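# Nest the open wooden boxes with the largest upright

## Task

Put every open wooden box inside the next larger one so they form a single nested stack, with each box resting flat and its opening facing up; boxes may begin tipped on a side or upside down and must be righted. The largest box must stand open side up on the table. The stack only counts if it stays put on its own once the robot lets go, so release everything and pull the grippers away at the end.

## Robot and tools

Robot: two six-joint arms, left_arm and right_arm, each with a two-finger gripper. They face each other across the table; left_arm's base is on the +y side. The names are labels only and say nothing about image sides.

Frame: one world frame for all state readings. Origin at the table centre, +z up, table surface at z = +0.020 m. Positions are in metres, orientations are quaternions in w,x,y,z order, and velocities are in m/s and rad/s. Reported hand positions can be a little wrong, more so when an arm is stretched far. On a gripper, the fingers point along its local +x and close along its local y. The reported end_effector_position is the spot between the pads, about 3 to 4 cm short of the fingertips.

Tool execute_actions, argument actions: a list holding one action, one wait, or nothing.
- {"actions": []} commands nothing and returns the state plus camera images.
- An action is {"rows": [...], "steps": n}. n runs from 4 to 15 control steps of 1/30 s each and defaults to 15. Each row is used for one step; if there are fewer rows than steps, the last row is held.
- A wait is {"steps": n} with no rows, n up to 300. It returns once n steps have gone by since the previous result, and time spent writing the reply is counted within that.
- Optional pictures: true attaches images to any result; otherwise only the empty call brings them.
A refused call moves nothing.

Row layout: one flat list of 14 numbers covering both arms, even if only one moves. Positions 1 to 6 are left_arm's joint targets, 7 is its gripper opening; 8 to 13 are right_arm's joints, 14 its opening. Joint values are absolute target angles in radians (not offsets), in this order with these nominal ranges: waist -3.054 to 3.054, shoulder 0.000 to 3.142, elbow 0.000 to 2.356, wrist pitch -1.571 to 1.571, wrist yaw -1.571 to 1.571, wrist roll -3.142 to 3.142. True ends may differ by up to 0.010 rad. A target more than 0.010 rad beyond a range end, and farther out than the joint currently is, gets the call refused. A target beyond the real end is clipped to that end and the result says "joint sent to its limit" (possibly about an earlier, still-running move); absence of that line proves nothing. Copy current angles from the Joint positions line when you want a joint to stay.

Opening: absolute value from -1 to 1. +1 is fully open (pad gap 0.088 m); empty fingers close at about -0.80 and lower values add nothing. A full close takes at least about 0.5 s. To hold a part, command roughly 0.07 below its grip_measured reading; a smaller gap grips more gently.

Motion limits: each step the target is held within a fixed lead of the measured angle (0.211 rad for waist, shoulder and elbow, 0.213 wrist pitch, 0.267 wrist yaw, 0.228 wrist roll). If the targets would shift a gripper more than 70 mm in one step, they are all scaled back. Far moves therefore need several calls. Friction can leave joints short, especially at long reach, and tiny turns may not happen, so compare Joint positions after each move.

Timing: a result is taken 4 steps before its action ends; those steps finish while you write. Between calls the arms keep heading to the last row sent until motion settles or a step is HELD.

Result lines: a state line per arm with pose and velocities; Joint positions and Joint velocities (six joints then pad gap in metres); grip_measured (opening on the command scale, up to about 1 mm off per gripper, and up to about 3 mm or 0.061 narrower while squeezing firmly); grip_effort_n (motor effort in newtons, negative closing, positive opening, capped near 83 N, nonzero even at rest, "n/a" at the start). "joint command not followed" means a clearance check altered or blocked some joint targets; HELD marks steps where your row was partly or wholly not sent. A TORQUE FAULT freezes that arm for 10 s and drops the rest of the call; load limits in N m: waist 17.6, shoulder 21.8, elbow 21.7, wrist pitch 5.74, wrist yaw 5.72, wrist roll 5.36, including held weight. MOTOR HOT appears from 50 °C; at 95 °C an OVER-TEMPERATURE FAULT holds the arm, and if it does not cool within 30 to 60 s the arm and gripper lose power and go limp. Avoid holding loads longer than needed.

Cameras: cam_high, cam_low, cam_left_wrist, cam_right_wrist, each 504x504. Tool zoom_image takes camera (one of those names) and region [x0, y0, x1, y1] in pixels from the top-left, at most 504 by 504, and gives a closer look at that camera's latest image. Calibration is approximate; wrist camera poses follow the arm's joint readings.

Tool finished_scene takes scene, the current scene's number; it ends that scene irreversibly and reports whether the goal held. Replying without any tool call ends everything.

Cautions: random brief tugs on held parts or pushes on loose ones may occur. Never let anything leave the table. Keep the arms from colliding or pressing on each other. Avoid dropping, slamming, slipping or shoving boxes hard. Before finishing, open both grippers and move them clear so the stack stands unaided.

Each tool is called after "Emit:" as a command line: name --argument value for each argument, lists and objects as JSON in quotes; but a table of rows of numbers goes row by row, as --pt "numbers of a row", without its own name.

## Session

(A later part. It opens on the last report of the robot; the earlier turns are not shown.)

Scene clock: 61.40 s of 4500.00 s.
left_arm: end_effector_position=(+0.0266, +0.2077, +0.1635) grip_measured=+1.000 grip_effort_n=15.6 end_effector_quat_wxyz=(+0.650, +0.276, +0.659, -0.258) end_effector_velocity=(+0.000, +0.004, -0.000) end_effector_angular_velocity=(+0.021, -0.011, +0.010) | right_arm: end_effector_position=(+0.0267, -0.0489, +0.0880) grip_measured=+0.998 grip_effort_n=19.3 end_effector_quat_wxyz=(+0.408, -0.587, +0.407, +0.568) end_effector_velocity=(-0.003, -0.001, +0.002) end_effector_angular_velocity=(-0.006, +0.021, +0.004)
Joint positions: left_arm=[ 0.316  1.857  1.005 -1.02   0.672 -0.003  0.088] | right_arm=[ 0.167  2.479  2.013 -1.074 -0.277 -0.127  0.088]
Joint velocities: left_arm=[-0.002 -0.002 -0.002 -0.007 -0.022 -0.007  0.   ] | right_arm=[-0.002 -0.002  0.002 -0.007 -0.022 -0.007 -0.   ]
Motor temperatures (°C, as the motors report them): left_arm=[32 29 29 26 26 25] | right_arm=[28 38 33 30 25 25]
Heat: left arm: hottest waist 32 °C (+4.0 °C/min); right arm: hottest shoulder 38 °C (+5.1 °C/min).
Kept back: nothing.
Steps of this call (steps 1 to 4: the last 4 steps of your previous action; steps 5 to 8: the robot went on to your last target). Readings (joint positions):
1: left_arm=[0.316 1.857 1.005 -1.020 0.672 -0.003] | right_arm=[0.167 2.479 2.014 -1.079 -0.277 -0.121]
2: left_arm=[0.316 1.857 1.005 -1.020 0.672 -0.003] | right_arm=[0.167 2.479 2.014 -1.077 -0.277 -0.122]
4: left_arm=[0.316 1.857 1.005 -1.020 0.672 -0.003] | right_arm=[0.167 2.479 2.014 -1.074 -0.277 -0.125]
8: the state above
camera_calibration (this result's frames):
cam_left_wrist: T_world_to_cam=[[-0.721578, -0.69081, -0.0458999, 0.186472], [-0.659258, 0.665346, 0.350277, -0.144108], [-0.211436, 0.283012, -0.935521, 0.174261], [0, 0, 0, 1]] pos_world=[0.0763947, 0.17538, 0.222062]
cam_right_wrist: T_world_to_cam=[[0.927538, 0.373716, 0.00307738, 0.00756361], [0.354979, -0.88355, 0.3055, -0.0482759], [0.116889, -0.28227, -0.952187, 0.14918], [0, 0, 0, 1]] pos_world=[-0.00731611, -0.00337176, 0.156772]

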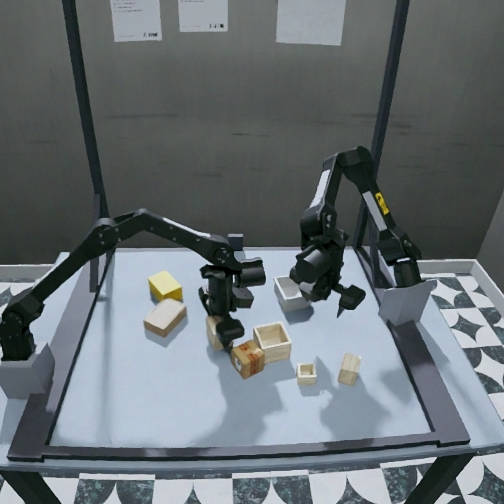

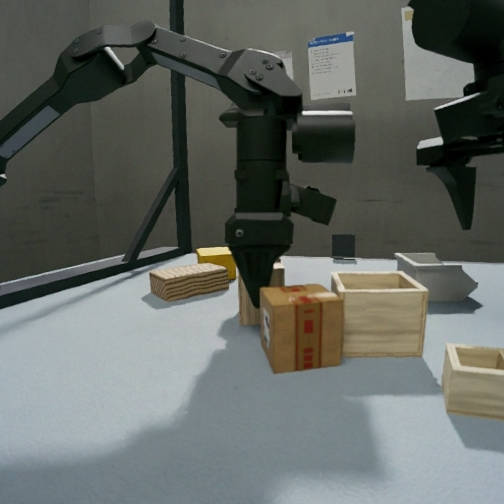

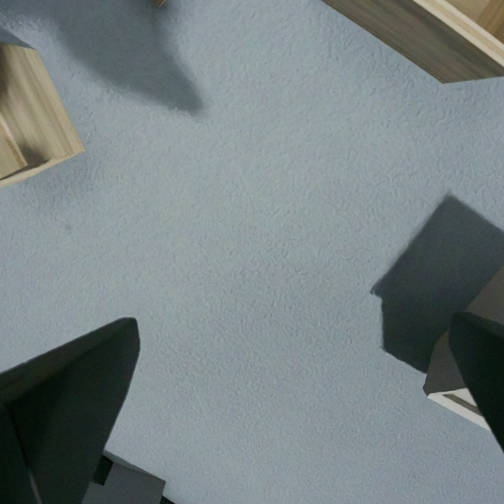

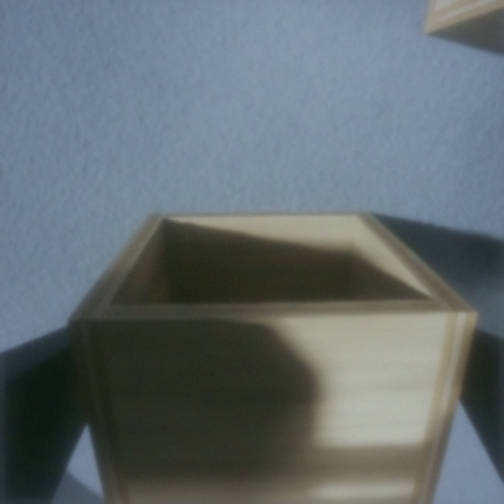

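Aligned. Lower a bit, grasp, cycle.

Emit:
execute_actions --actions '[{"rows":[[0.32,1.85,1.0,-1.02,0.67,0,1.0,0.17,2.49,1.93,-1.0,-0.28,-0.13,1.0]],"steps":12}]'

Emit:
execute_actions --actions '[{"rows":[[0.32,1.85,1.0,-1.02,0.67,0,1.0,0.17,2.49,1.93,-1.0,-0.28,-0.13,0.2]],"steps":15}]'

Emit:
execute_actions --actions '[{"rows":[[0.32,1.85,1.0,-1.02,0.67,0,1.0,0.2,2.0,1.9,-1.2,-0.28,-0.13,0.2]],"steps":15}]'

Emit:
execute_actions --actions '[{"rows":[[0.32,1.85,1.0,-1.02,0.67,0,1.0,0.3,1.8,1.3,0.6,0,0.35,0.2]],"steps":15}]'

Emit:
execute_actions --actions '[{"steps":25}]'

Emit:
execute_actions --actions '[{"rows":[[0.32,1.85,1.0,-1.02,0.67,0,1.0,0.3,2.2,0.75,1.5,0,0.35,0.2]],"steps":15}]'

Emit:
execute_actions --actions '[{"steps":20}]' --pictures true

Scene clock: 61.90 s of 4500.00 s.
left_arm: end_effector_position=(+0.0266, +0.2077, +0.1635) grip_measured=+1.000 grip_effort_n=15.1 end_effector_quat_wxyz=(+0.650, +0.276, +0.659, -0.258) end_effector_velocity=(-0.001, +0.003, -0.001) end_effector_angular_velocity=(+0.013, +0.002, -0.002) | right_arm: end_effector_position=(+0.0328, -0.0540, +0.0720) grip_measured=+0.998 grip_effort_n=18.8 end_effector_quat_wxyz=(+0.407, -0.589, +0.409, +0.566) end_effector_velocity=(+0.005, -0.003, -0.013) end_effector_angular_velocity=(+0.007, -0.006, +0.012)
Joint positions: left_arm=[ 0.316  1.857  1.005 -1.02   0.672 -0.003  0.088] | right_arm=[ 0.167  2.481  1.948 -1.013 -0.277 -0.128  0.088]
Joint velocities: left_arm=[-0.002  0.002 -0.002 -0.007 -0.007  0.007  0.   ] | right_arm=[ 0.002 -0.002 -0.061  0.066  0.007 -0.007 -0.   ]
Motor temperatures (°C, as the motors report them): left_arm=[32 29 29 26 26 25] | right_arm=[28 38 33 30 25 25]
Heat: left arm: hottest waist 32 °C (+4.0 °C/min); right arm: hottest shoulder 38 °C (+5.0 °C/min).
Steps of this call (steps 1 to 7: the robot went on to your last target; steps 8 to 15: the first 8 steps of this action). Readings (joint positions):
8: left_arm=[0.316 1.857 1.005 -1.020 0.672 -0.003] | right_arm=[0.167 2.479 2.007 -1.064 -0.277 -0.128]
9: left_arm=[0.316 1.857 1.005 -1.020 0.672 -0.003] | right_arm=[0.167 2.479 1.995 -1.046 -0.277 -0.128]
11: left_arm=[0.316 1.857 1.005 -1.020 0.672 -0.003] | right_arm=[0.167 2.479 1.975 -1.027 -0.277 -0.128]
15: the state above

Scene clock: 62.40 s of 4500.00 s.
left_arm: end_effector_position=(+0.0266, +0.2077, +0.1635) grip_measured=+1.000 grip_effort_n=15.6 end_effector_quat_wxyz=(+0.650, +0.276, +0.659, -0.258) end_effector_velocity=(-0.004, +0.001, +0.001) end_effector_angular_velocity=(+0.006, +0.014, +0.031) | right_arm: end_effector_position=(+0.0324, -0.0526, +0.0712) grip_measured=+0.481 grip_effort_n=-83.5 end_effector_quat_wxyz=(+0.407, -0.587, +0.406, +0.570) end_effector_velocity=(+0.001, -0.005, +0.001) end_effector_angular_velocity=(-0.021, +0.002, -0.016)
Joint positions: left_arm=[ 0.316  1.857  1.005 -1.02   0.672 -0.003  0.088] | right_arm=[ 0.167  2.481  1.944 -1.001 -0.279 -0.129  0.063]
Joint velocities: left_arm=[-0.002 -0.002  0.002 -0.022  0.007 -0.022  0.   ] | right_arm=[-0.002 -0.002 -0.002 -0.022 -0.007  0.007 -0.   ]
Motor temperatures (°C, as the motors report them): left_arm=[32 29 29 26 26 25] | right_arm=[29 38 32 30 25 25]
Heat: left arm: hottest waist 32 °C (+4.0 °C/min); right arm: hottest shoulder 38 °C (+5.1 °C/min).
Steps of this call (steps 1 to 4: the last 4 steps of your previous action; steps 5 to 15: the first 11 steps of this action). Readings (joint positions):
5: left_arm=[0.316 1.857 1.005 -1.020 0.672 -0.003] | right_arm=[0.167 2.481 1.946 -1.005 -0.277 -0.128]
6: left_arm=[0.316 1.857 1.005 -1.020 0.672 -0.003] | right_arm=[0.167 2.481 1.945 -1.004 -0.277 -0.128]
8: left_arm=[0.316 1.857 1.005 -1.020 0.672 -0.003] | right_arm=[0.167 2.481 1.944 -1.004 -0.278 -0.128]
12: left_arm=[0.316 1.857 1.005 -1.020 0.672 -0.003] | right_arm=[0.167 2.481 1.944 -1.001 -0.279 -0.129]
15: the state above

Scene clock: 62.90 s of 4500.00 s.
left_arm: end_effector_position=(+0.0266, +0.2077, +0.1635) grip_measured=+1.000 grip_effort_n=15.1 end_effector_quat_wxyz=(+0.650, +0.276, +0.659, -0.258) end_effector_velocity=(-0.003, +0.006, -0.000) end_effector_angular_velocity=(+0.019, +0.009, +0.026) | right_arm: end_effector_position=(-0.0118, -0.0835, +0.1901) grip_measured=+0.481 grip_effort_n=-83.5 end_effector_quat_wxyz=(+0.412, -0.573, +0.367, +0.606) end_effector_velocity=(-0.131, -0.043, +0.431) end_effector_angular_velocity=(+0.830, +0.220, +0.282)
Joint positions: left_arm=[ 0.316  1.857  1.005 -1.02   0.672 -0.003  0.088] | right_arm=[ 0.196  2.171  1.913 -1.172 -0.279 -0.129  0.063]
Joint velocities: left_arm=[ 0.002 -0.002 -0.007 -0.022 -0.007 -0.007  0.   ] | right_arm=[ 0.012 -1.057 -0.002 -0.154 -0.007 -0.007 -0.   ]
Motor temperatures (°C, as the motors report them): left_arm=[32 29 29 26 26 25] | right_arm=[29 38 32 30 25 25]
Heat: left arm: hottest waist 32 °C (+4.0 °C/min); right arm: hottest shoulder 38 °C (+5.0 °C/min).
Steps of this call (steps 1 to 4: the last 4 steps of your previous action; steps 5 to 15: the first 11 steps of this action). Readings (joint positions):
5: left_arm=[0.316 1.857 1.005 -1.020 0.672 -0.003] | right_arm=[0.167 2.472 1.943 -1.006 -0.279 -0.129]
6: left_arm=[0.316 1.857 1.005 -1.020 0.672 -0.003] | right_arm=[0.169 2.457 1.936 -1.043 -0.279 -0.129]
8: left_arm=[0.316 1.857 1.005 -1.020 0.672 -0.003] | right_arm=[0.176 2.408 1.916 -1.109 -0.279 -0.129]
12: left_arm=[0.316 1.857 1.005 -1.020 0.672 -0.003] | right_arm=[0.192 2.278 1.913 -1.153 -0.279 -0.129]
15: the state above

Scene clock: 63.40 s of 4500.00 s.
left_arm: end_effector_position=(+0.0266, +0.2077, +0.1635) grip_measured=+1.000 grip_effort_n=15.6 end_effector_quat_wxyz=(+0.650, +0.276, +0.659, -0.258) end_effector_velocity=(-0.003, +0.004, -0.001) end_effector_angular_velocity=(+0.022, +0.010, +0.022) | right_arm: end_effector_position=(-0.0305, -0.0919, +0.2324) grip_measured=+0.481 grip_effort_n=-83.5 end_effector_quat_wxyz=(+0.602, -0.413, +0.298, +0.615) end_effector_velocity=(+0.118, -0.006, -0.295) end_effector_angular_velocity=(+0.130, +0.118, -0.418)
Joint positions: left_arm=[ 0.316  1.857  1.005 -1.02   0.672 -0.003  0.088] | right_arm=[ 0.298  1.81   1.487 -0.701 -0.02   0.295  0.063]
Joint velocities: left_arm=[-0.002  0.002 -0.002 -0.022 -0.007 -0.007  0.   ] | right_arm=[ 0.002 -0.002 -1.282  1.326  0.139  0.432 -0.   ]
Motor temperatures (°C, as the motors report them): left_arm=[32 29 29 26 26 25] | right_arm=[29 38 32 30 25 25]
Heat: left arm: hottest waist 32 °C (+4.0 °C/min); right arm: hottest shoulder 38 °C (+5.1 °C/min).
Steps of this call (steps 1 to 4: the last 4 steps of your previous action; steps 5 to 15: the first 11 steps of this action). Readings (joint positions):
5: left_arm=[0.316 1.857 1.005 -1.020 0.672 -0.003] | right_arm=[0.200 2.017 1.898 -1.167 -0.257 -0.103]
6: left_arm=[0.316 1.857 1.005 -1.020 0.672 -0.003] | right_arm=[0.214 1.975 1.854 -1.110 -0.187 -0.050]
8: left_arm=[0.316 1.857 1.005 -1.020 0.672 -0.003] | right_arm=[0.249 1.902 1.768 -1.027 -0.109 0.047]
12: left_arm=[0.316 1.857 1.005 -1.020 0.672 -0.003] | right_arm=[0.295 1.819 1.611 -0.839 -0.043 0.228]
15: the state above

Scene clock: 64.23 s of 4500.00 s.
left_arm: end_effector_position=(+0.0266, +0.2077, +0.1635) grip_measured=+1.000 grip_effort_n=15.6 end_effector_quat_wxyz=(+0.650, +0.276, +0.659, -0.258) end_effector_velocity=(-0.004, +0.003, +0.001) end_effector_angular_velocity=(+0.005, +0.016, +0.023) | right_arm: end_effector_position=(-0.0976, -0.0015, +0.3469) grip_measured=+0.481 grip_effort_n=-83.5 end_effector_quat_wxyz=(+0.587, -0.047, +0.069, +0.805) end_effector_velocity=(-0.093, +0.014, +0.270) end_effector_angular_velocity=(+1.170, +0.447, +0.389)
Joint positions: left_arm=[ 0.316  1.857  1.005 -1.02   0.672 -0.003  0.088] | right_arm=[ 0.298  1.81   1.315  0.423 -0.004  0.348  0.063]
Joint velocities: left_arm=[ 0.002 -0.002 -0.002 -0.022  0.007 -0.007  0.   ] | right_arm=[-0.002 -0.002 -0.002  1.311 -0.022  0.007  0.   ]
Motor temperatures (°C, as the motors report them): left_arm=[32 29 29 26 26 25] | right_arm=[29 38 32 30 25 25]
Heat: left arm: hottest waist 32 °C (+4.1 °C/min); right arm: hottest shoulder 38 °C (+5.1 °C/min).
Kept back: nothing.
Steps of this call (steps 1 to 4: the last 4 steps of your previous action; steps 5 to 25: the robot went on to your last target). Readings (joint positions):
1: left_arm=[0.316 1.857 1.005 -1.020 0.672 -0.003] | right_arm=[0.298 1.810 1.445 -0.657 -0.016 0.308]
2: left_arm=[0.316 1.857 1.005 -1.020 0.672 -0.003] | right_arm=[0.298 1.810 1.407 -0.617 -0.013 0.317]
4: left_arm=[0.316 1.857 1.005 -1.020 0.672 -0.003] | right_arm=[0.298 1.810 1.354 -0.533 -0.010 0.330]
8: left_arm=[0.316 1.857 1.005 -1.020 0.672 -0.003] | right_arm=[0.298 1.810 1.326 -0.348 -0.006 0.342]
25: the state above

Scene clock: 64.60 s of 4500.00 s.
left_arm: end_effector_position=(+0.0266, +0.2077, +0.1635) grip_measured=+1.000 grip_effort_n=15.1 end_effector_quat_wxyz=(+0.650, +0.276, +0.659, -0.258) end_effector_velocity=(-0.000, -0.001, -0.001) end_effector_angular_velocity=(-0.005, +0.004, +0.019) | right_arm: end_effector_position=(-0.0667, +0.0038, +0.2426) grip_measured=+0.481 grip_effort_n=-83.5 end_effector_quat_wxyz=(+0.596, -0.081, +0.093, +0.793) end_effector_velocity=(+0.133, -0.032, -0.393) end_effector_angular_velocity=(-0.469, -0.180, -0.137)
Joint positions: left_arm=[ 0.316  1.857  1.005 -1.02   0.672 -0.003  0.088] | right_arm=[ 0.298  1.972  1.144  0.668 -0.004  0.348  0.063]
Joint velocities: left_arm=[-0.002  0.002 -0.002  0.007  0.007 -0.022  0.   ] | right_arm=[ 0.002  0.579 -0.579  0.637 -0.007 -0.007 -0.   ]
Motor temperatures (°C, as the motors report them): left_arm=[32 29 29 26 26 25] | right_arm=[29 38 32 30 25 25]
Heat: left arm: hottest waist 32 °C (+4.0 °C/min); right arm: hottest shoulder 38 °C (+5.0 °C/min).
Steps of this call (steps 1 to 11: the first 11 steps of this action). Readings (joint positions):
1: left_arm=[0.316 1.857 1.005 -1.020 0.672 -0.003] | right_arm=[0.298 1.814 1.310 0.462 -0.004 0.348]
2: left_arm=[0.316 1.857 1.005 -1.020 0.672 -0.003] | right_arm=[0.298 1.817 1.301 0.489 -0.004 0.348]
4: left_arm=[0.316 1.857 1.005 -1.020 0.672 -0.003] | right_arm=[0.298 1.833 1.276 0.531 -0.004 0.348]
8: left_arm=[0.316 1.857 1.005 -1.020 0.672 -0.003] | right_arm=[0.298 1.911 1.203 0.606 -0.004 0.348]
11: the state above

Scene clock: 65.27 s of 4500.00 s.
left_arm: end_effector_position=(+0.0266, +0.2077, +0.1635) grip_measured=+1.000 grip_effort_n=15.6 end_effector_quat_wxyz=(+0.650, +0.276, +0.659, -0.258) end_effector_velocity=(-0.004, +0.003, +0.001) end_effector_angular_velocity=(+0.016, +0.004, +0.016) | right_arm: end_effector_position=(-0.0188, -0.0530, +0.1579) grip_measured=+0.481 grip_effort_n=-83.5 end_effector_quat_wxyz=(+0.583, -0.031, +0.058, +0.810) end_effector_velocity=(-0.054, +0.000, +0.172) end_effector_angular_velocity=(+0.740, +0.269, +0.239)
Joint positions: left_arm=[ 0.316  1.857  1.005 -1.02   0.672 -0.003  0.088] | right_arm=[ 0.298  2.192  0.767  1.394 -0.004  0.348  0.063]
Joint velocities: left_arm=[-0.002 -0.007 -0.002 -0.022 -0.007 -0.007  0.   ] | right_arm=[-0.002 -0.007 -0.012  0.828 -0.007 -0.007 -0.   ]
Motor temperatures (°C, as the motors report them): left_arm=[32 29 29 26 26 25] | right_arm=[29 38 32 30 25 25]
Heat: left arm: hottest waist 32 °C (+4.0 °C/min); right arm: hottest shoulder 38 °C (+5.1 °C/min).
Kept back: nothing.
Steps of this call (steps 1 to 4: the last 4 steps of your previous action; steps 5 to 20: the robot went on to your last target). Readings (joint positions):
1: left_arm=[0.316 1.857 1.005 -1.020 0.672 -0.003] | right_arm=[0.298 1.991 1.125 0.689 -0.004 0.348]
2: left_arm=[0.316 1.857 1.005 -1.020 0.672 -0.003] | right_arm=[0.298 2.010 1.106 0.711 -0.004 0.348]
4: left_arm=[0.316 1.857 1.005 -1.020 0.672 -0.003] | right_arm=[0.298 2.047 1.064 0.758 -0.004 0.348]
8: left_arm=[0.316 1.857 1.005 -1.020 0.672 -0.003] | right_arm=[0.298 2.113 0.955 0.878 -0.004 0.348]
20: the state above
camera_calibration (this result's frames):
cam_left_wrist: T_world_to_cam=[[-0.721578, -0.69081, -0.0458999, 0.186472], [-0.659258, 0.665346, 0.350277, -0.144108], [-0.211436, 0.283012, -0.935521, 0.174261], [0, 0, 0, 1]] pos_world=[0.0763947, 0.17538, 0.222062]
cam_right_wrist: T_world_to_cam=[[0.943435, 0.330999, -0.019247, 0.0526301], [0.114227, -0.378978, -0.918329, 0.158374], [-0.31126, 0.864185, -0.39535, 0.184646], [0, 0, 0, 1]] pos_world=[-0.0102708, -0.116969, 0.219452]

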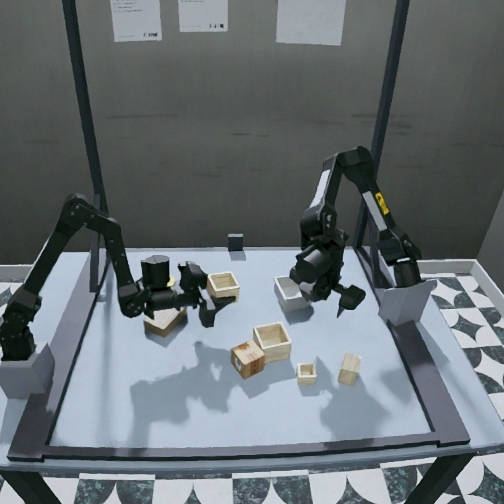

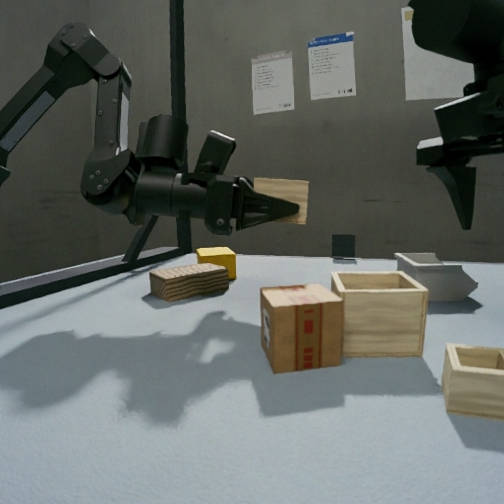

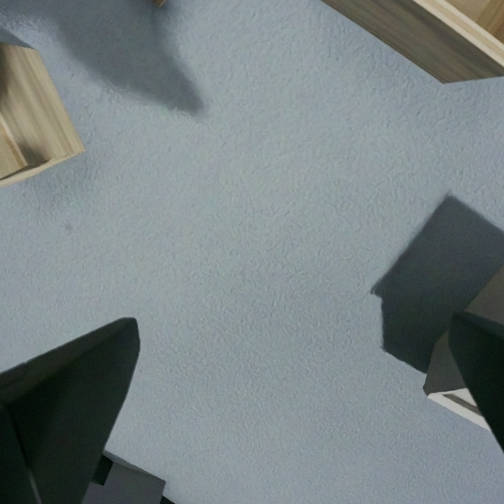

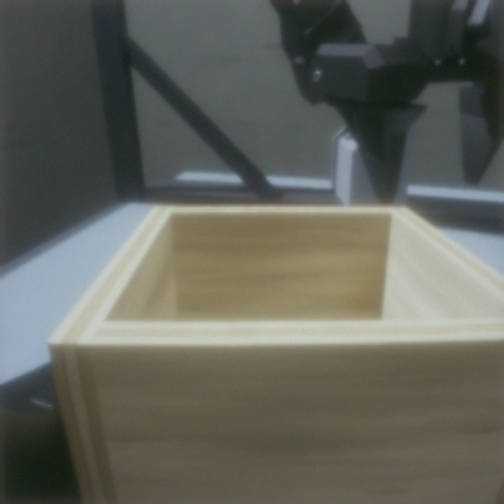

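Emit:
execute_actions --actions '[{"rows":[[0.32,1.85,1.0,-1.02,0.67,0,1.0,0.272,2.46,0.786,1.57,0,0.35,0.2]],"steps":15}]'

Emit:
execute_actions --actions '[{"steps":8}]' --pictures true

Scene clock: 65.80 s of 4500.00 s.
left_arm: end_effector_position=(+0.0266, +0.2077, +0.1635) grip_measured=+1.000 grip_effort_n=15.6 end_effector_quat_wxyz=(+0.650, +0.276, +0.659, -0.258) end_effector_velocity=(-0.002, +0.004, -0.001) end_effector_angular_velocity=(+0.013, +0.002, -0.002) | right_arm: end_effector_position=(+0.0161, -0.0577, +0.0903) grip_measured=+0.481 grip_effort_n=-83.5 end_effector_quat_wxyz=(+0.599, -0.055, +0.075, +0.795) end_effector_velocity=(-0.012, +0.000, +0.022) end_effector_angular_velocity=(+0.094, +0.029, +0.056)
Joint positions: left_arm=[ 0.316  1.857  1.005 -1.02   0.672 -0.003  0.088] | right_arm=[ 0.275  2.439  0.781  1.557 -0.004  0.348  0.063]
Joint velocities: left_arm=[-0.002 -0.002 -0.007 -0.007 -0.007  0.007  0.   ] | right_arm=[ 0.002 -0.002 -0.002  0.11  -0.022 -0.007 -0.   ]
Motor temperatures (°C, as the motors report them): left_arm=[32 29 29 26 26 25] | right_arm=[29 38 32 30 25 25]
Heat: left arm: hottest waist 32 °C (+4.0 °C/min); right arm: hottest shoulder 38 °C (+5.0 °C/min).
joint sent to its limit (right arm) — the command would take joint 4 (wrist pitch) past its upper limit, so that joint was sent only as far as its limit.
Steps of this call (steps 1 to 5: the robot went on to your last target; steps 6 to 16: the first 11 steps of this action). Readings (joint positions):
6: left_arm=[0.316 1.857 1.005 -1.020 0.672 -0.003] | right_arm=[0.297 2.207 0.761 1.487 -0.004 0.348]
7: left_arm=[0.316 1.857 1.005 -1.020 0.672 -0.003] | right_arm=[0.295 2.237 0.770 1.527 -0.004 0.348]
9: left_arm=[0.316 1.857 1.005 -1.020 0.672 -0.003] | right_arm=[0.288 2.307 0.783 1.531 -0.004 0.348]
13: left_arm=[0.316 1.857 1.005 -1.020 0.672 -0.003] | right_arm=[0.277 2.422 0.781 1.541 -0.004 0.348]
16: the state above

Scene clock: 66.07 s of 4500.00 s.
left_arm: end_effector_position=(+0.0266, +0.2077, +0.1635) grip_measured=+1.000 grip_effort_n=15.6 end_effector_quat_wxyz=(+0.650, +0.276, +0.659, -0.258) end_effector_velocity=(-0.002, +0.004, +0.001) end_effector_angular_velocity=(+0.016, +0.006, +0.038) | right_arm: end_effector_position=(+0.0171, -0.0582, +0.0883) grip_measured=+0.481 grip_effort_n=-83.5 end_effector_quat_wxyz=(+0.600, -0.056, +0.076, +0.795) end_effector_velocity=(+0.002, -0.003, -0.011) end_effector_angular_velocity=(-0.034, -0.018, +0.000)
Joint positions: left_arm=[ 0.316  1.857  1.005 -1.02   0.672 -0.003  0.088] | right_arm=[ 0.275  2.447  0.781  1.562 -0.004  0.348  0.063]
Joint velocities: left_arm=[ 0.002 -0.002 -0.002 -0.022 -0.007 -0.022  0.   ] | right_arm=[ 0.002  0.012 -0.002 -0.022 -0.007 -0.007 -0.   ]
Motor temperatures (°C, as the motors report them): left_arm=[32 29 29 26 26 25] | right_arm=[29 38 32 30 25 25]
Heat: left arm: hottest waist 32 °C (+4.1 °C/min); right arm: hottest shoulder 38 °C (+5.1 °C/min).
joint sent to its limit (right arm) — the command would take joint 4 (wrist pitch) past its upper limit, so that joint was sent only as far as its limit.
Kept back: nothing.
Steps of this call (steps 1 to 4: the last 4 steps of your previous action; steps 5 to 8: the robot went on to your last target). Readings (joint positions):
1: left_arm=[0.316 1.857 1.005 -1.020 0.672 -0.003] | right_arm=[0.275 2.439 0.781 1.560 -0.004 0.348]
2: left_arm=[0.316 1.857 1.005 -1.020 0.672 -0.003] | right_arm=[0.275 2.439 0.781 1.562 -0.004 0.348]
4: left_arm=[0.316 1.857 1.005 -1.020 0.672 -0.003] | right_arm=[0.275 2.441 0.781 1.562 -0.004 0.348]
8: the state above
camera_calibration (this result's frames):
cam_left_wrist: T_world_to_cam=[[-0.721578, -0.69081, -0.0458999, 0.186472], [-0.659258, 0.665346, 0.350277, -0.144108], [-0.211436, 0.283012, -0.935521, 0.174261], [0, 0, 0, 1]] pos_world=[0.0763947, 0.17538, 0.222062]
cam_right_wrist: T_world_to_cam=[[0.956952, 0.289838, -0.0154023, 0.0161948], [0.117798, -0.436337, -0.892039, 0.0826583], [-0.265267, 0.851824, -0.451696, 0.176307], [0, 0, 0, 1]] pos_world=[0.0215337, -0.118809, 0.153621]

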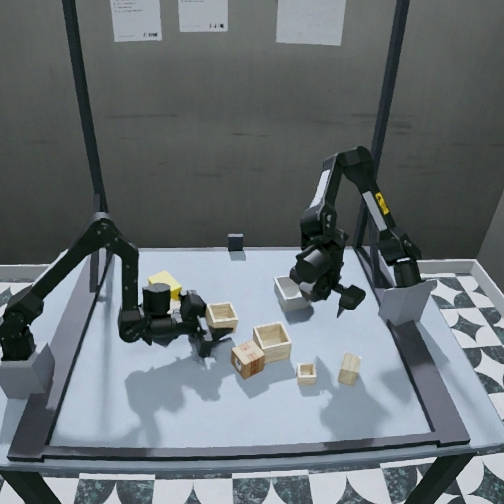

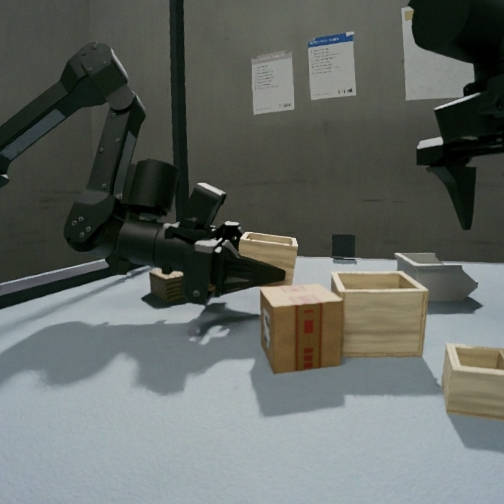

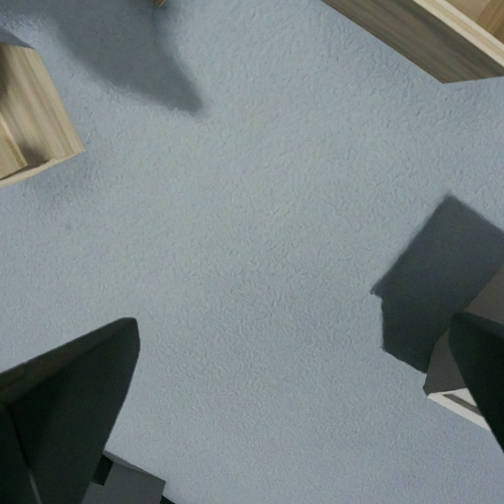

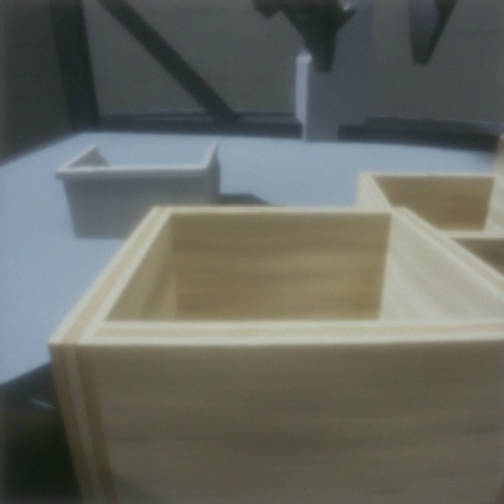

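Emit:
execute_actions --actions '[{"rows":[[0.32,1.85,1.0,-1.02,0.67,0,1.0,0.26,2.57,0.80,1.57,0,0.35,0.2]],"steps":15}]'

Emit:
execute_actions --actions '[{"steps":8}]' --pictures true

Scene clock: 66.60 s of 4500.00 s.
left_arm: end_effector_position=(+0.0266, +0.2077, +0.1635) grip_measured=+1.000 grip_effort_n=15.6 end_effector_quat_wxyz=(+0.650, +0.276, +0.659, -0.258) end_effector_velocity=(-0.006, +0.003, +0.001) end_effector_angular_velocity=(+0.014, +0.023, +0.011) | right_arm: end_effector_position=(+0.0368, -0.0623, +0.0528) grip_measured=+0.481 grip_effort_n=-83.5 end_effector_quat_wxyz=(+0.613, -0.083, +0.095, +0.780) end_effector_velocity=(+0.003, +0.002, -0.002) end_effector_angular_velocity=(-0.009, -0.005, +0.008)
Joint positions: left_arm=[ 0.316  1.857  1.005 -1.02   0.672 -0.003  0.088] | right_arm=[ 0.262  2.546  0.799  1.567 -0.001  0.348  0.063]
Joint velocities: left_arm=[-0.002 -0.002  0.002 -0.037  0.007  0.007  0.   ] | right_arm=[-0.012  0.007  0.007 -0.007 -0.022 -0.007 -0.   ]
Motor temperatures (°C, as the motors report them): left_arm=[32 29 29 26 26 25] | right_arm=[29 38 32 30 25 25]
Heat: left arm: hottest waist 32 °C (+4.0 °C/min); right arm: hottest shoulder 38 °C (+5.0 °C/min).
joint sent to its limit (right arm) — the command would take joint 4 (wrist pitch) past its upper limit, so that joint was sent only as far as its limit.
Steps of this call (steps 1 to 5: the robot went on to your last target; steps 6 to 16: the first 11 steps of this action). Readings (joint positions):
6: left_arm=[0.316 1.857 1.005 -1.020 0.672 -0.003] | right_arm=[0.275 2.456 0.782 1.567 -0.004 0.348]
7: left_arm=[0.316 1.857 1.005 -1.020 0.672 -0.003] | right_arm=[0.273 2.471 0.789 1.567 -0.004 0.348]
9: left_arm=[0.316 1.857 1.005 -1.020 0.672 -0.003] | right_arm=[0.269 2.509 0.797 1.567 -0.004 0.348]
13: left_arm=[0.316 1.857 1.005 -1.020 0.672 -0.003] | right_arm=[0.263 2.543 0.798 1.567 -0.002 0.348]
16: the state above

Scene clock: 66.87 s of 4500.00 s.
left_arm: end_effector_position=(+0.0266, +0.2077, +0.1635) grip_measured=+1.000 grip_effort_n=15.6 end_effector_quat_wxyz=(+0.650, +0.276, +0.659, -0.258) end_effector_velocity=(-0.002, +0.007, -0.001) end_effector_angular_velocity=(+0.032, -0.001, +0.037) | right_arm: end_effector_position=(+0.0374, -0.0622, +0.0524) grip_measured=+0.481 grip_effort_n=-83.5 end_effector_quat_wxyz=(+0.613, -0.084, +0.096, +0.780) end_effector_velocity=(+0.003, +0.000, -0.000) end_effector_angular_velocity=(-0.002, -0.022, +0.003)
Joint positions: left_arm=[ 0.316  1.857  1.005 -1.02   0.672 -0.003  0.088] | right_arm=[ 0.261  2.548  0.8    1.567 -0.001  0.348  0.063]
Joint velocities: left_arm=[-0.002 -0.002 -0.007 -0.022 -0.022 -0.022  0.   ] | right_arm=[-0.007 -0.002 -0.002 -0.007 -0.007 -0.022 -0.   ]
Motor temperatures (°C, as the motors report them): left_arm=[32 29 29 26 26 25] | right_arm=[29 38 32 30 25 25]
Heat: left arm: hottest waist 32 °C (+4.0 °C/min); right arm: hottest shoulder 38 °C (+5.0 °C/min).
joint sent to its limit (right arm) — the command would take joint 4 (wrist pitch) past its upper limit, so that joint was sent only as far as its limit.
Kept back: nothing.
Steps of this call (steps 1 to 4: the last 4 steps of your previous action; steps 5 to 8: the robot went on to your last target). Readings (joint positions):
1: left_arm=[0.316 1.857 1.005 -1.020 0.672 -0.003] | right_arm=[0.262 2.547 0.799 1.567 -0.001 0.348]
2: left_arm=[0.316 1.857 1.005 -1.020 0.672 -0.003] | right_arm=[0.262 2.547 0.800 1.567 -0.001 0.348]
4: left_arm=[0.316 1.857 1.005 -1.020 0.672 -0.003] | right_arm=[0.261 2.548 0.800 1.567 -0.001 0.348]
8: the state above
camera_calibration (this result's frames):
cam_left_wrist: T_world_to_cam=[[-0.721578, -0.69081, -0.0458999, 0.186472], [-0.659258, 0.665346, 0.350277, -0.144108], [-0.211436, 0.283012, -0.935521, 0.174261], [0, 0, 0, 1]] pos_world=[0.0763947, 0.17538, 0.222062]
cam_right_wrist: T_world_to_cam=[[0.967528, 0.252561, -0.0100878, -0.00559393], [0.121145, -0.49838, -0.858453, 0.0406893], [-0.221839, 0.829355, -0.512794, 0.169052], [0, 0, 0, 1]] pos_world=[0.0379853, -0.118513, 0.121562]

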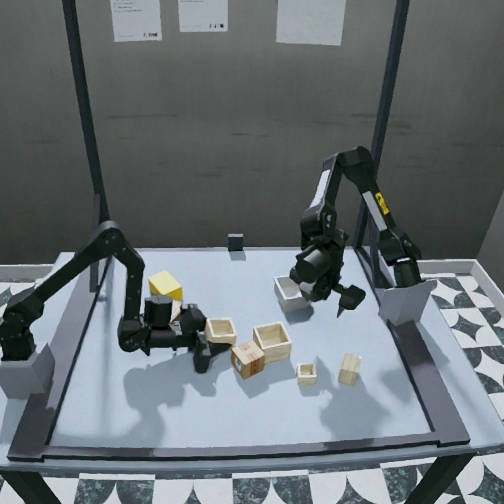

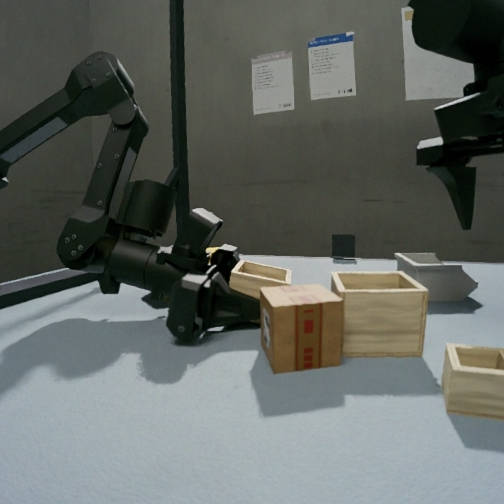

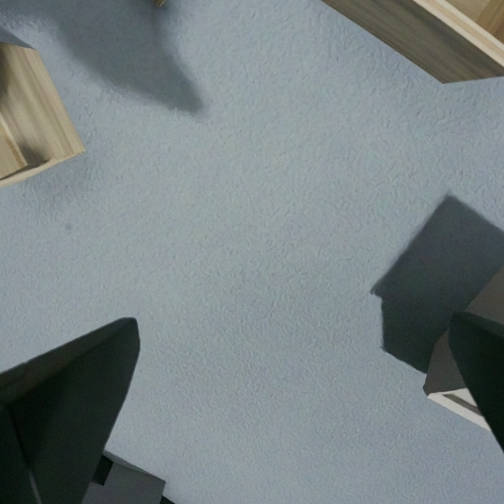

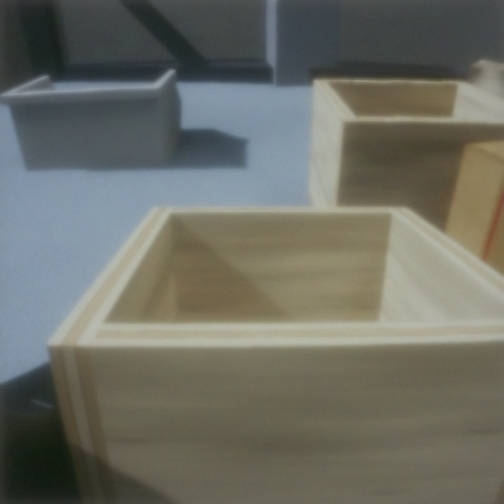

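Emit:
execute_actions --actions '[{"rows":[[0.32,1.85,1.0,-1.02,0.67,0,1.0,0.261,2.548,0.80,1.567,0,0.348,0.9]],"steps":15}]'

Emit:
execute_actions --actions '[{"rows":[[0.32,1.85,1.0,-1.02,0.67,0,1.0,0.272,1.9,0.6,1.0,0,0.35,0.9]],"steps":15}]'

Emit:
execute_actions --actions '[{"steps":60}]' --pictures true

Scene clock: 68.00 s of 4500.00 s.
left_arm: end_effector_position=(+0.0266, +0.2077, +0.1635) grip_measured=+1.000 grip_effort_n=15.6 end_effector_quat_wxyz=(+0.650, +0.276, +0.659, -0.258) end_effector_velocity=(-0.003, +0.003, +0.001) end_effector_angular_velocity=(+0.016, +0.005, +0.002) | right_arm: end_effector_position=(+0.0373, -0.0621, +0.0524) grip_measured=+0.857 grip_effort_n=19.8 end_effector_quat_wxyz=(+0.613, -0.083, +0.095, +0.780) end_effector_velocity=(-0.001, -0.001, -0.002) end_effector_angular_velocity=(-0.012, -0.006, +0.018)
Joint positions: left_arm=[ 0.316  1.857  1.005 -1.02   0.672 -0.003  0.088] | right_arm=[ 0.261  2.548  0.8    1.567 -0.001  0.348  0.081]
Joint velocities: left_arm=[-0.002 -0.002  0.002 -0.022 -0.007  0.007  0.   ] | right_arm=[-0.002 -0.002 -0.002 -0.007 -0.022 -0.007  0.015]
Motor temperatures (°C, as the motors report them): left_arm=[32 29 29 26 26 25] | right_arm=[29 38 32 30 25 25]
Heat: left arm: hottest waist 32 °C (+4.0 °C/min); right arm: hottest shoulder 38 °C (+5.0 °C/min).
joint sent to its limit (right arm) — the command would take joint 4 (wrist pitch) past its upper limit, so that joint was sent only as far as its limit.
Steps of this call (steps 1 to 15: the robot went on to your last target; steps 16 to 23: nothing new was sent; steps 24 to 34: the first 11 steps of this action). Readings (joint positions):
24: left_arm=[0.316 1.857 1.005 -1.020 0.672 -0.003] | right_arm=[0.261 2.548 0.800 1.567 -0.001 0.348]
25: left_arm=[0.316 1.857 1.005 -1.020 0.672 -0.003] | right_arm=[0.261 2.548 0.800 1.567 -0.001 0.348]
27: left_arm=[0.316 1.857 1.005 -1.020 0.672 -0.003] | right_arm=[0.261 2.548 0.800 1.567 -0.001 0.348]
31: left_arm=[0.316 1.857 1.005 -1.020 0.672 -0.003] | right_arm=[0.261 2.548 0.800 1.567 -0.001 0.348]
34: the state above

Scene clock: 68.50 s of 4500.00 s.
left_arm: end_effector_position=(+0.0266, +0.2077, +0.1635) grip_measured=+1.000 grip_effort_n=15.6 end_effector_quat_wxyz=(+0.650, +0.276, +0.659, -0.258) end_effector_velocity=(-0.003, +0.000, -0.000) end_effector_angular_velocity=(+0.000, +0.009, +0.010) | right_arm: end_effector_position=(+0.0302, -0.0950, +0.1004) grip_measured=+0.896 grip_effort_n=19.3 end_effector_quat_wxyz=(+0.626, -0.164, +0.152, +0.747) end_effector_velocity=(-0.114, +0.023, +0.329) end_effector_angular_velocity=(+0.366, +0.141, +0.131)
Joint positions: left_arm=[ 0.316  1.857  1.005 -1.02   0.672 -0.003  0.088] | right_arm=[ 0.267  2.105  0.618  1.098 -0.001  0.348  0.083]
Joint velocities: left_arm=[-0.002 -0.002 -0.002 -0.007  0.007 -0.007  0.   ] | right_arm=[-0.002 -1.263 -0.081 -0.769 -0.022  0.007 -0.   ]
Motor temperatures (°C, as the motors report them): left_arm=[32 29 29 26 26 25] | right_arm=[29 38 32 30 25 25]
Heat: left arm: hottest waist 32 °C (+4.0 °C/min); right arm: hottest shoulder 38 °C (+5.0 °C/min).
Steps of this call (steps 1 to 4: the last 4 steps of your previous action; steps 5 to 15: the first 11 steps of this action). Readings (joint positions):
5: left_arm=[0.316 1.857 1.005 -1.020 0.672 -0.003] | right_arm=[0.261 2.532 0.788 1.546 -0.001 0.348]
6: left_arm=[0.316 1.857 1.005 -1.020 0.672 -0.003] | right_arm=[0.262 2.492 0.751 1.483 -0.001 0.348]
8: left_arm=[0.316 1.857 1.005 -1.020 0.672 -0.003] | right_arm=[0.264 2.406 0.678 1.399 -0.001 0.348]
12: left_arm=[0.316 1.857 1.005 -1.020 0.672 -0.003] | right_arm=[0.267 2.236 0.628 1.216 -0.001 0.348]
15: the state above

Scene clock: 70.50 s of 4500.00 s.
left_arm: end_effector_position=(+0.0266, +0.2077, +0.1635) grip_measured=+1.000 grip_effort_n=15.1 end_effector_quat_wxyz=(+0.650, +0.276, +0.659, -0.258) end_effector_velocity=(+0.001, +0.000, -0.000) end_effector_angular_velocity=(+0.003, -0.009, +0.001) | right_arm: end_effector_position=(+0.0108, -0.0925, +0.1581) grip_measured=+0.897 grip_effort_n=19.3 end_effector_quat_wxyz=(+0.620, -0.128, +0.127, +0.764) end_effector_velocity=(-0.002, -0.003, -0.006) end_effector_angular_velocity=(-0.020, -0.020, +0.025)
Joint positions: left_arm=[ 0.316  1.857  1.005 -1.02   0.672 -0.003  0.088] | right_arm=[ 0.268  1.909  0.611  1.003 -0.001  0.348  0.083]
Joint velocities: left_arm=[-0.002 -0.002 -0.002  0.007 -0.007 -0.007  0.   ] | right_arm=[ 0.002  0.007 -0.002 -0.007 -0.022 -0.022 -0.   ]
Motor temperatures (°C, as the motors report them): left_arm=[32 29 29 26 26 25] | right_arm=[29 39 32 30 26 25]
Heat: left arm: hottest waist 32 °C (+3.0 °C/min); right arm: hottest shoulder 39 °C (+6.1 °C/min).
Kept back: nothing.
Steps of this call (steps 1 to 4: the last 4 steps of your previous action; steps 5 to 30: the robot went on to your last target; steps 31 to 60: nothing new was sent). Readings (joint positions):
1: left_arm=[0.316 1.857 1.005 -1.020 0.672 -0.003] | right_arm=[0.268 2.063 0.615 1.075 -0.001 0.348]
2: left_arm=[0.316 1.857 1.005 -1.020 0.672 -0.003] | right_arm=[0.268 2.024 0.614 1.059 -0.001 0.348]
4: left_arm=[0.316 1.857 1.005 -1.020 0.672 -0.003] | right_arm=[0.268 1.964 0.614 1.044 -0.001 0.348]
8: left_arm=[0.316 1.857 1.005 -1.020 0.672 -0.003] | right_arm=[0.268 1.921 0.614 1.015 -0.001 0.348]
60: the state above
All arms were judged still, so your last target was given up. Only a new action makes them travel on or press farther. Fingers that are still opening or closing keep moving.
camera_calibration (this result's frames):
cam_left_wrist: T_world_to_cam=[[-0.721578, -0.69081, -0.0458999, 0.186472], [-0.659258, 0.665346, 0.350277, -0.144108], [-0.211436, 0.283012, -0.935521, 0.174261], [0, 0, 0, 1]] pos_world=[0.0763947, 0.17538, 0.222062]
cam_right_wrist: T_world_to_cam=[[0.974041, 0.226367, -0.00157634, 0.024955], [0.135576, -0.588922, -0.796737, 0.101309], [-0.181284, 0.77584, -0.604325, 0.251503], [0, 0, 0, 1]] pos_world=[0.00755105, -0.141112, 0.232746]

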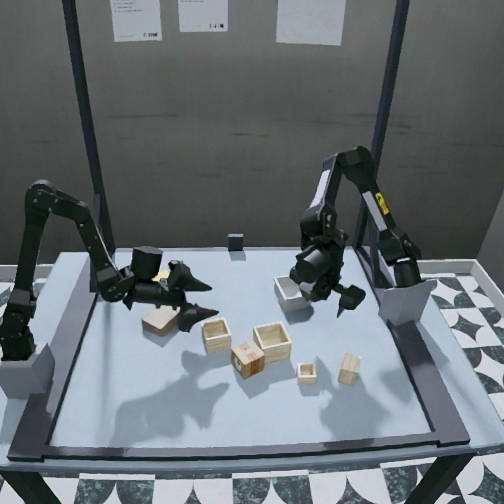

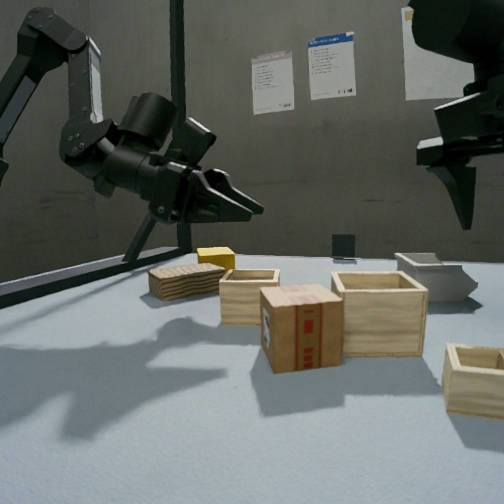

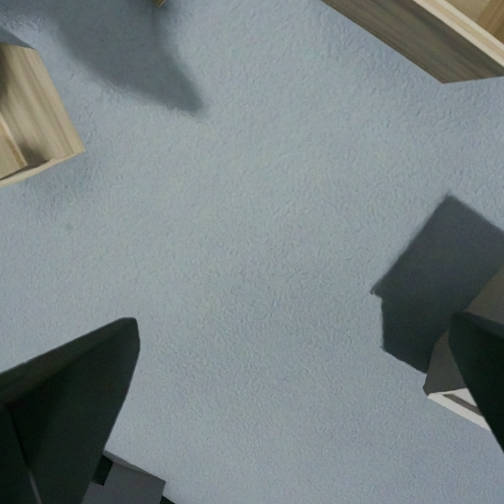

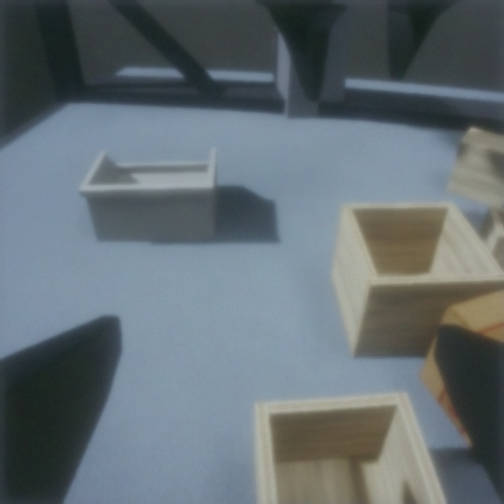

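Emit:
execute_actions --actions '[{"rows":[[0.2,2.0,1.6,-1.3,0.72,-0.2,1.0,0.3,1.5,1.2,-0.8,-0.2,0.1,0.9]],"steps":15}]'

Emit:
execute_actions --actions '[{"steps":30}]'

Emit:
execute_actions --actions '[{"rows":[[0.0,2.3,2.1,-1.3,0.74,-0.51,1.0,0.3,1.5,1.2,-0.8,-0.2,0.1,0.9]],"steps":15}]'

Emit:
execute_actions --actions '[{"steps":30}]' --pictures true

Scene clock: 71.37 s of 4500.00 s.
left_arm: end_effector_position=(+0.0018, +0.1185, +0.1966) grip_measured=+1.000 grip_effort_n=15.1 end_effector_quat_wxyz=(+0.649, +0.256, +0.676, -0.238) end_effector_velocity=(-0.008, -0.314, +0.216) end_effector_angular_velocity=(-0.720, -0.485, -0.667) | right_arm: end_effector_position=(-0.0627, -0.0750, +0.2656) grip_measured=+0.897 grip_effort_n=19.3 end_effector_quat_wxyz=(+0.532, -0.125, +0.024, +0.837) end_effector_velocity=(-0.163, +0.014, +0.386) end_effector_angular_velocity=(+0.580, -0.001, +0.403)
Joint positions: left_arm=[ 0.203  1.986  1.452 -1.279  0.713 -0.186  0.088] | right_arm=[ 0.288  1.685  0.826  0.74  -0.143  0.167  0.083]
Joint velocities: left_arm=[ 0.002  0.027  1.223 -0.051  0.037 -0.081  0.   ] | right_arm=[ 0.017 -0.647  0.652 -0.696 -0.168 -0.242 -0.   ]
Motor temperatures (°C, as the motors report them): left_arm=[32 29 29 26 26 25] | right_arm=[28 39 32 30 26 25]
Heat: left arm: hottest waist 32 °C (+3.0 °C/min); right arm: hottest shoulder 39 °C (+6.1 °C/min).
Steps of this call (steps 1 to 15: nothing new was sent; steps 16 to 26: the first 11 steps of this action). Readings (joint positions):
16: left_arm=[0.313 1.868 1.022 -1.044 0.671 -0.022] | right_arm=[0.268 1.901 0.616 0.989 -0.007 0.336]
17: left_arm=[0.296 1.893 1.063 -1.107 0.679 -0.068] | right_arm=[0.269 1.886 0.627 0.948 -0.031 0.308]
19: left_arm=[0.252 1.942 1.151 -1.174 0.696 -0.122] | right_arm=[0.275 1.848 0.663 0.904 -0.070 0.261]
23: left_arm=[0.206 1.979 1.321 -1.258 0.710 -0.172] | right_arm=[0.285 1.753 0.759 0.811 -0.121 0.197]
26: the state above

Scene clock: 72.37 s of 4500.00 s.
left_arm: end_effector_position=(-0.0034, +0.0856, +0.2216) grip_measured=+1.000 grip_effort_n=15.6 end_effector_quat_wxyz=(+0.665, +0.261, +0.643, -0.277) end_effector_velocity=(-0.001, +0.005, +0.001) end_effector_angular_velocity=(+0.016, +0.003, +0.024) | right_arm: end_effector_position=(-0.0504, -0.1455, +0.2682) grip_measured=+0.897 grip_effort_n=18.8 end_effector_quat_wxyz=(+0.510, -0.387, +0.220, +0.737) end_effector_velocity=(+0.131, -0.199, -0.175) end_effector_angular_velocity=(-1.226, -0.466, -0.389)
Joint positions: left_arm=[ 0.201  1.99   1.592 -1.298  0.718 -0.197  0.088] | right_arm=[ 0.296  1.497  1.189 -0.505 -0.196  0.102  0.083]
Joint velocities: left_arm=[ 0.002 -0.002 -0.002 -0.022 -0.007 -0.007  0.   ] | right_arm=[-0.002 -0.002 -0.002 -1.37   0.007 -0.007  0.   ]
Motor temperatures (°C, as the motors report them): left_arm=[32 29 29 26 26 25] | right_arm=[28 39 32 30 25 25]
Heat: left arm: hottest waist 32 °C (+3.0 °C/min); right arm: hottest shoulder 39 °C (+6.1 °C/min).
Kept back: nothing.
Steps of this call (steps 1 to 4: the last 4 steps of your previous action; steps 5 to 30: the robot went on to your last target). Readings (joint positions):
1: left_arm=[0.203 1.986 1.490 -1.281 0.714 -0.188] | right_arm=[0.288 1.664 0.848 0.715 -0.149 0.159]
2: left_arm=[0.203 1.986 1.519 -1.283 0.716 -0.190] | right_arm=[0.289 1.644 0.872 0.689 -0.155 0.152]
4: left_arm=[0.203 1.986 1.558 -1.290 0.718 -0.193] | right_arm=[0.290 1.608 0.925 0.630 -0.166 0.139]
8: left_arm=[0.201 1.989 1.579 -1.297 0.718 -0.196] | right_arm=[0.293 1.554 1.056 0.485 -0.182 0.119]
30: the state above

Scene clock: 72.73 s of 4500.00 s.
left_arm: end_effector_position=(-0.0231, -0.0014, +0.1599) grip_measured=+1.000 grip_effort_n=15.6 end_effector_quat_wxyz=(+0.657, +0.255, +0.665, -0.247) end_effector_velocity=(-0.070, -0.185, +0.101) end_effector_angular_velocity=(-0.478, -0.122, -0.341) | right_arm: end_effector_position=(-0.0248, -0.1905, +0.2395) grip_measured=+0.897 grip_effort_n=19.3 end_effector_quat_wxyz=(+0.495, -0.471, +0.300, +0.665) end_effector_velocity=(+0.017, -0.028, -0.013) end_effector_angular_velocity=(-0.139, -0.056, -0.057)
Joint positions: left_arm=[-0.008  2.282  1.996 -1.299  0.735 -0.482  0.088] | right_arm=[ 0.296  1.497  1.189 -0.781 -0.196  0.102  0.083]
Joint velocities: left_arm=[-0.051  0.095  0.794  0.007  0.051 -0.168  0.   ] | right_arm=[-0.002 -0.002 -0.007 -0.154  0.007  0.007 -0.   ]
Motor temperatures (°C, as the motors report them): left_arm=[32 29 29 26 26 25] | right_arm=[28 39 32 30 25 25]
Heat: left arm: hottest waist 32 °C (+3.0 °C/min); right arm: hottest shoulder 39 °C (+6.0 °C/min).
Steps of this call (steps 1 to 11: the first 11 steps of this action). Readings (joint positions):
1: left_arm=[0.197 2.003 1.606 -1.307 0.717 -0.217] | right_arm=[0.296 1.497 1.189 -0.551 -0.196 0.102]
2: left_arm=[0.179 2.031 1.643 -1.313 0.717 -0.262] | right_arm=[0.296 1.497 1.189 -0.597 -0.196 0.102]
4: left_arm=[0.121 2.101 1.727 -1.296 0.726 -0.340] | right_arm=[0.296 1.497 1.189 -0.681 -0.196 0.102]
8: left_arm=[0.017 2.241 1.894 -1.299 0.733 -0.451] | right_arm=[0.296 1.497 1.189 -0.758 -0.196 0.102]
11: the state above

Scene clock: 73.73 s of 4500.00 s.
left_arm: end_effector_position=(-0.0290, -0.0229, +0.1781) grip_measured=+1.000 grip_effort_n=15.6 end_effector_quat_wxyz=(+0.668, +0.245, +0.646, -0.276) end_effector_velocity=(-0.000, -0.002, +0.001) end_effector_angular_velocity=(-0.005, -0.010, -0.017) | right_arm: end_effector_position=(-0.0233, -0.1934, +0.2383) grip_measured=+0.897 grip_effort_n=19.3 end_effector_quat_wxyz=(+0.494, -0.476, +0.305, +0.660) end_effector_velocity=(+0.002, -0.005, +0.000) end_effector_angular_velocity=(-0.017, -0.002, +0.002)
Joint positions: left_arm=[-0.001  2.289  2.092 -1.299  0.738 -0.507  0.088] | right_arm=[ 0.296  1.497  1.19  -0.797 -0.196  0.102  0.083]
Joint velocities: left_arm=[-0.002 -0.002  0.002  0.007 -0.007  0.007  0.   ] | right_arm=[-0.002 -0.007 -0.002 -0.022 -0.007 -0.007 -0.   ]
Motor temperatures (°C, as the motors report them): left_arm=[32 29 29 26 26 25] | right_arm=[28 38 32 30 25 25]
Heat: left arm: hottest waist 32 °C (+3.0 °C/min); right arm: hottest shoulder 38 °C (+4.0 °C/min).
Kept back: nothing.
Steps of this call (steps 1 to 4: the last 4 steps of your previous action; steps 5 to 30: the robot went on to your last target). Readings (joint positions):
1: left_arm=[-0.008 2.283 2.021 -1.299 0.735 -0.488] | right_arm=[0.296 1.497 1.189 -0.785 -0.196 0.102]
2: left_arm=[-0.007 2.283 2.041 -1.299 0.736 -0.492] | right_arm=[0.296 1.497 1.189 -0.787 -0.196 0.102]
4: left_arm=[-0.004 2.283 2.071 -1.299 0.738 -0.498] | right_arm=[0.296 1.497 1.190 -0.791 -0.196 0.102]
8: left_arm=[-0.001 2.286 2.085 -1.299 0.738 -0.504] | right_arm=[0.296 1.497 1.190 -0.795 -0.196 0.102]
30: the state above
All arms were judged still, so your last target was given up. Only a new action makes them travel on or press farther. Fingers that are still opening or closing keep moving.
camera_calibration (this result's frames):
cam_left_wrist: T_world_to_cam=[[-0.707042, -0.707171, 0.000130171, -0.0204238], [-0.677861, 0.67779, 0.28479, -0.0211187], [-0.201484, 0.201271, -0.95859, 0.243889], [0, 0, 0, 1]] pos_world=[0.0203836, -0.0492168, 0.239806]
cam_right_wrist: T_world_to_cam=[[0.928028, 0.365856, 0.0700995, 0.0899867], [0.370736, -0.925454, -0.0780368, -0.120428], [0.0363236, 0.0984087, -0.994483, 0.339151], [0, 0, 0, 1]] pos_world=[-0.0511824, -0.177748, 0.321574]

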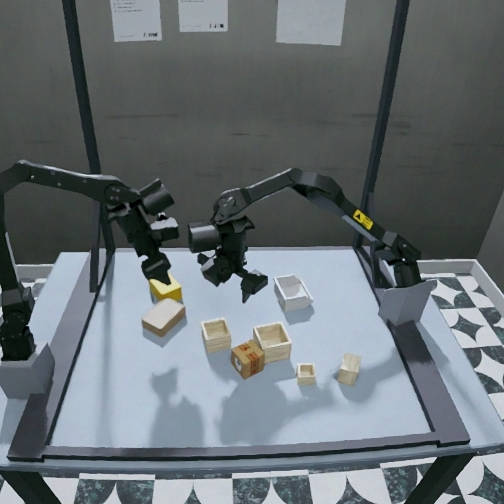

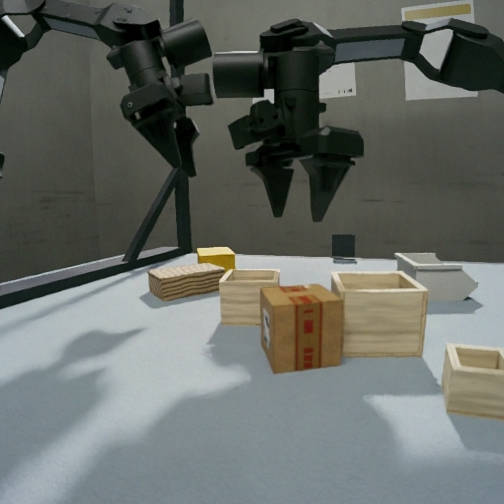

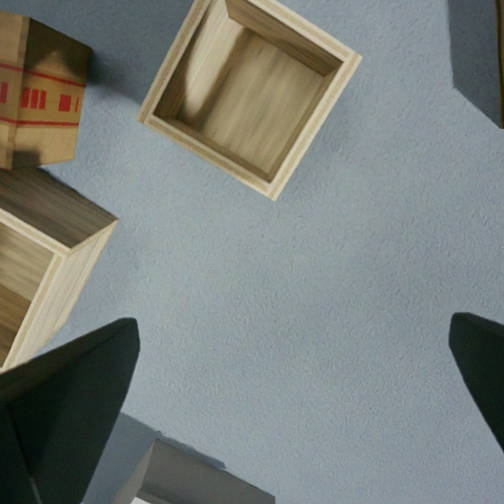

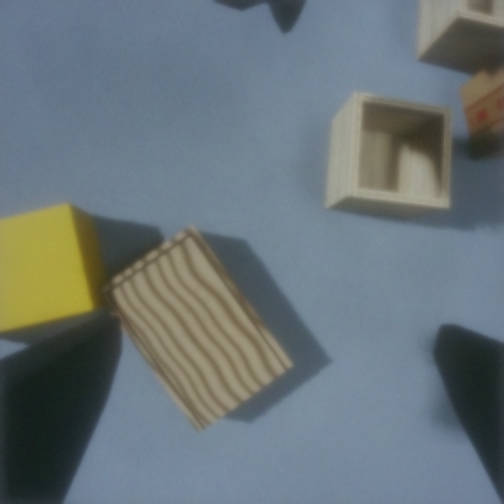

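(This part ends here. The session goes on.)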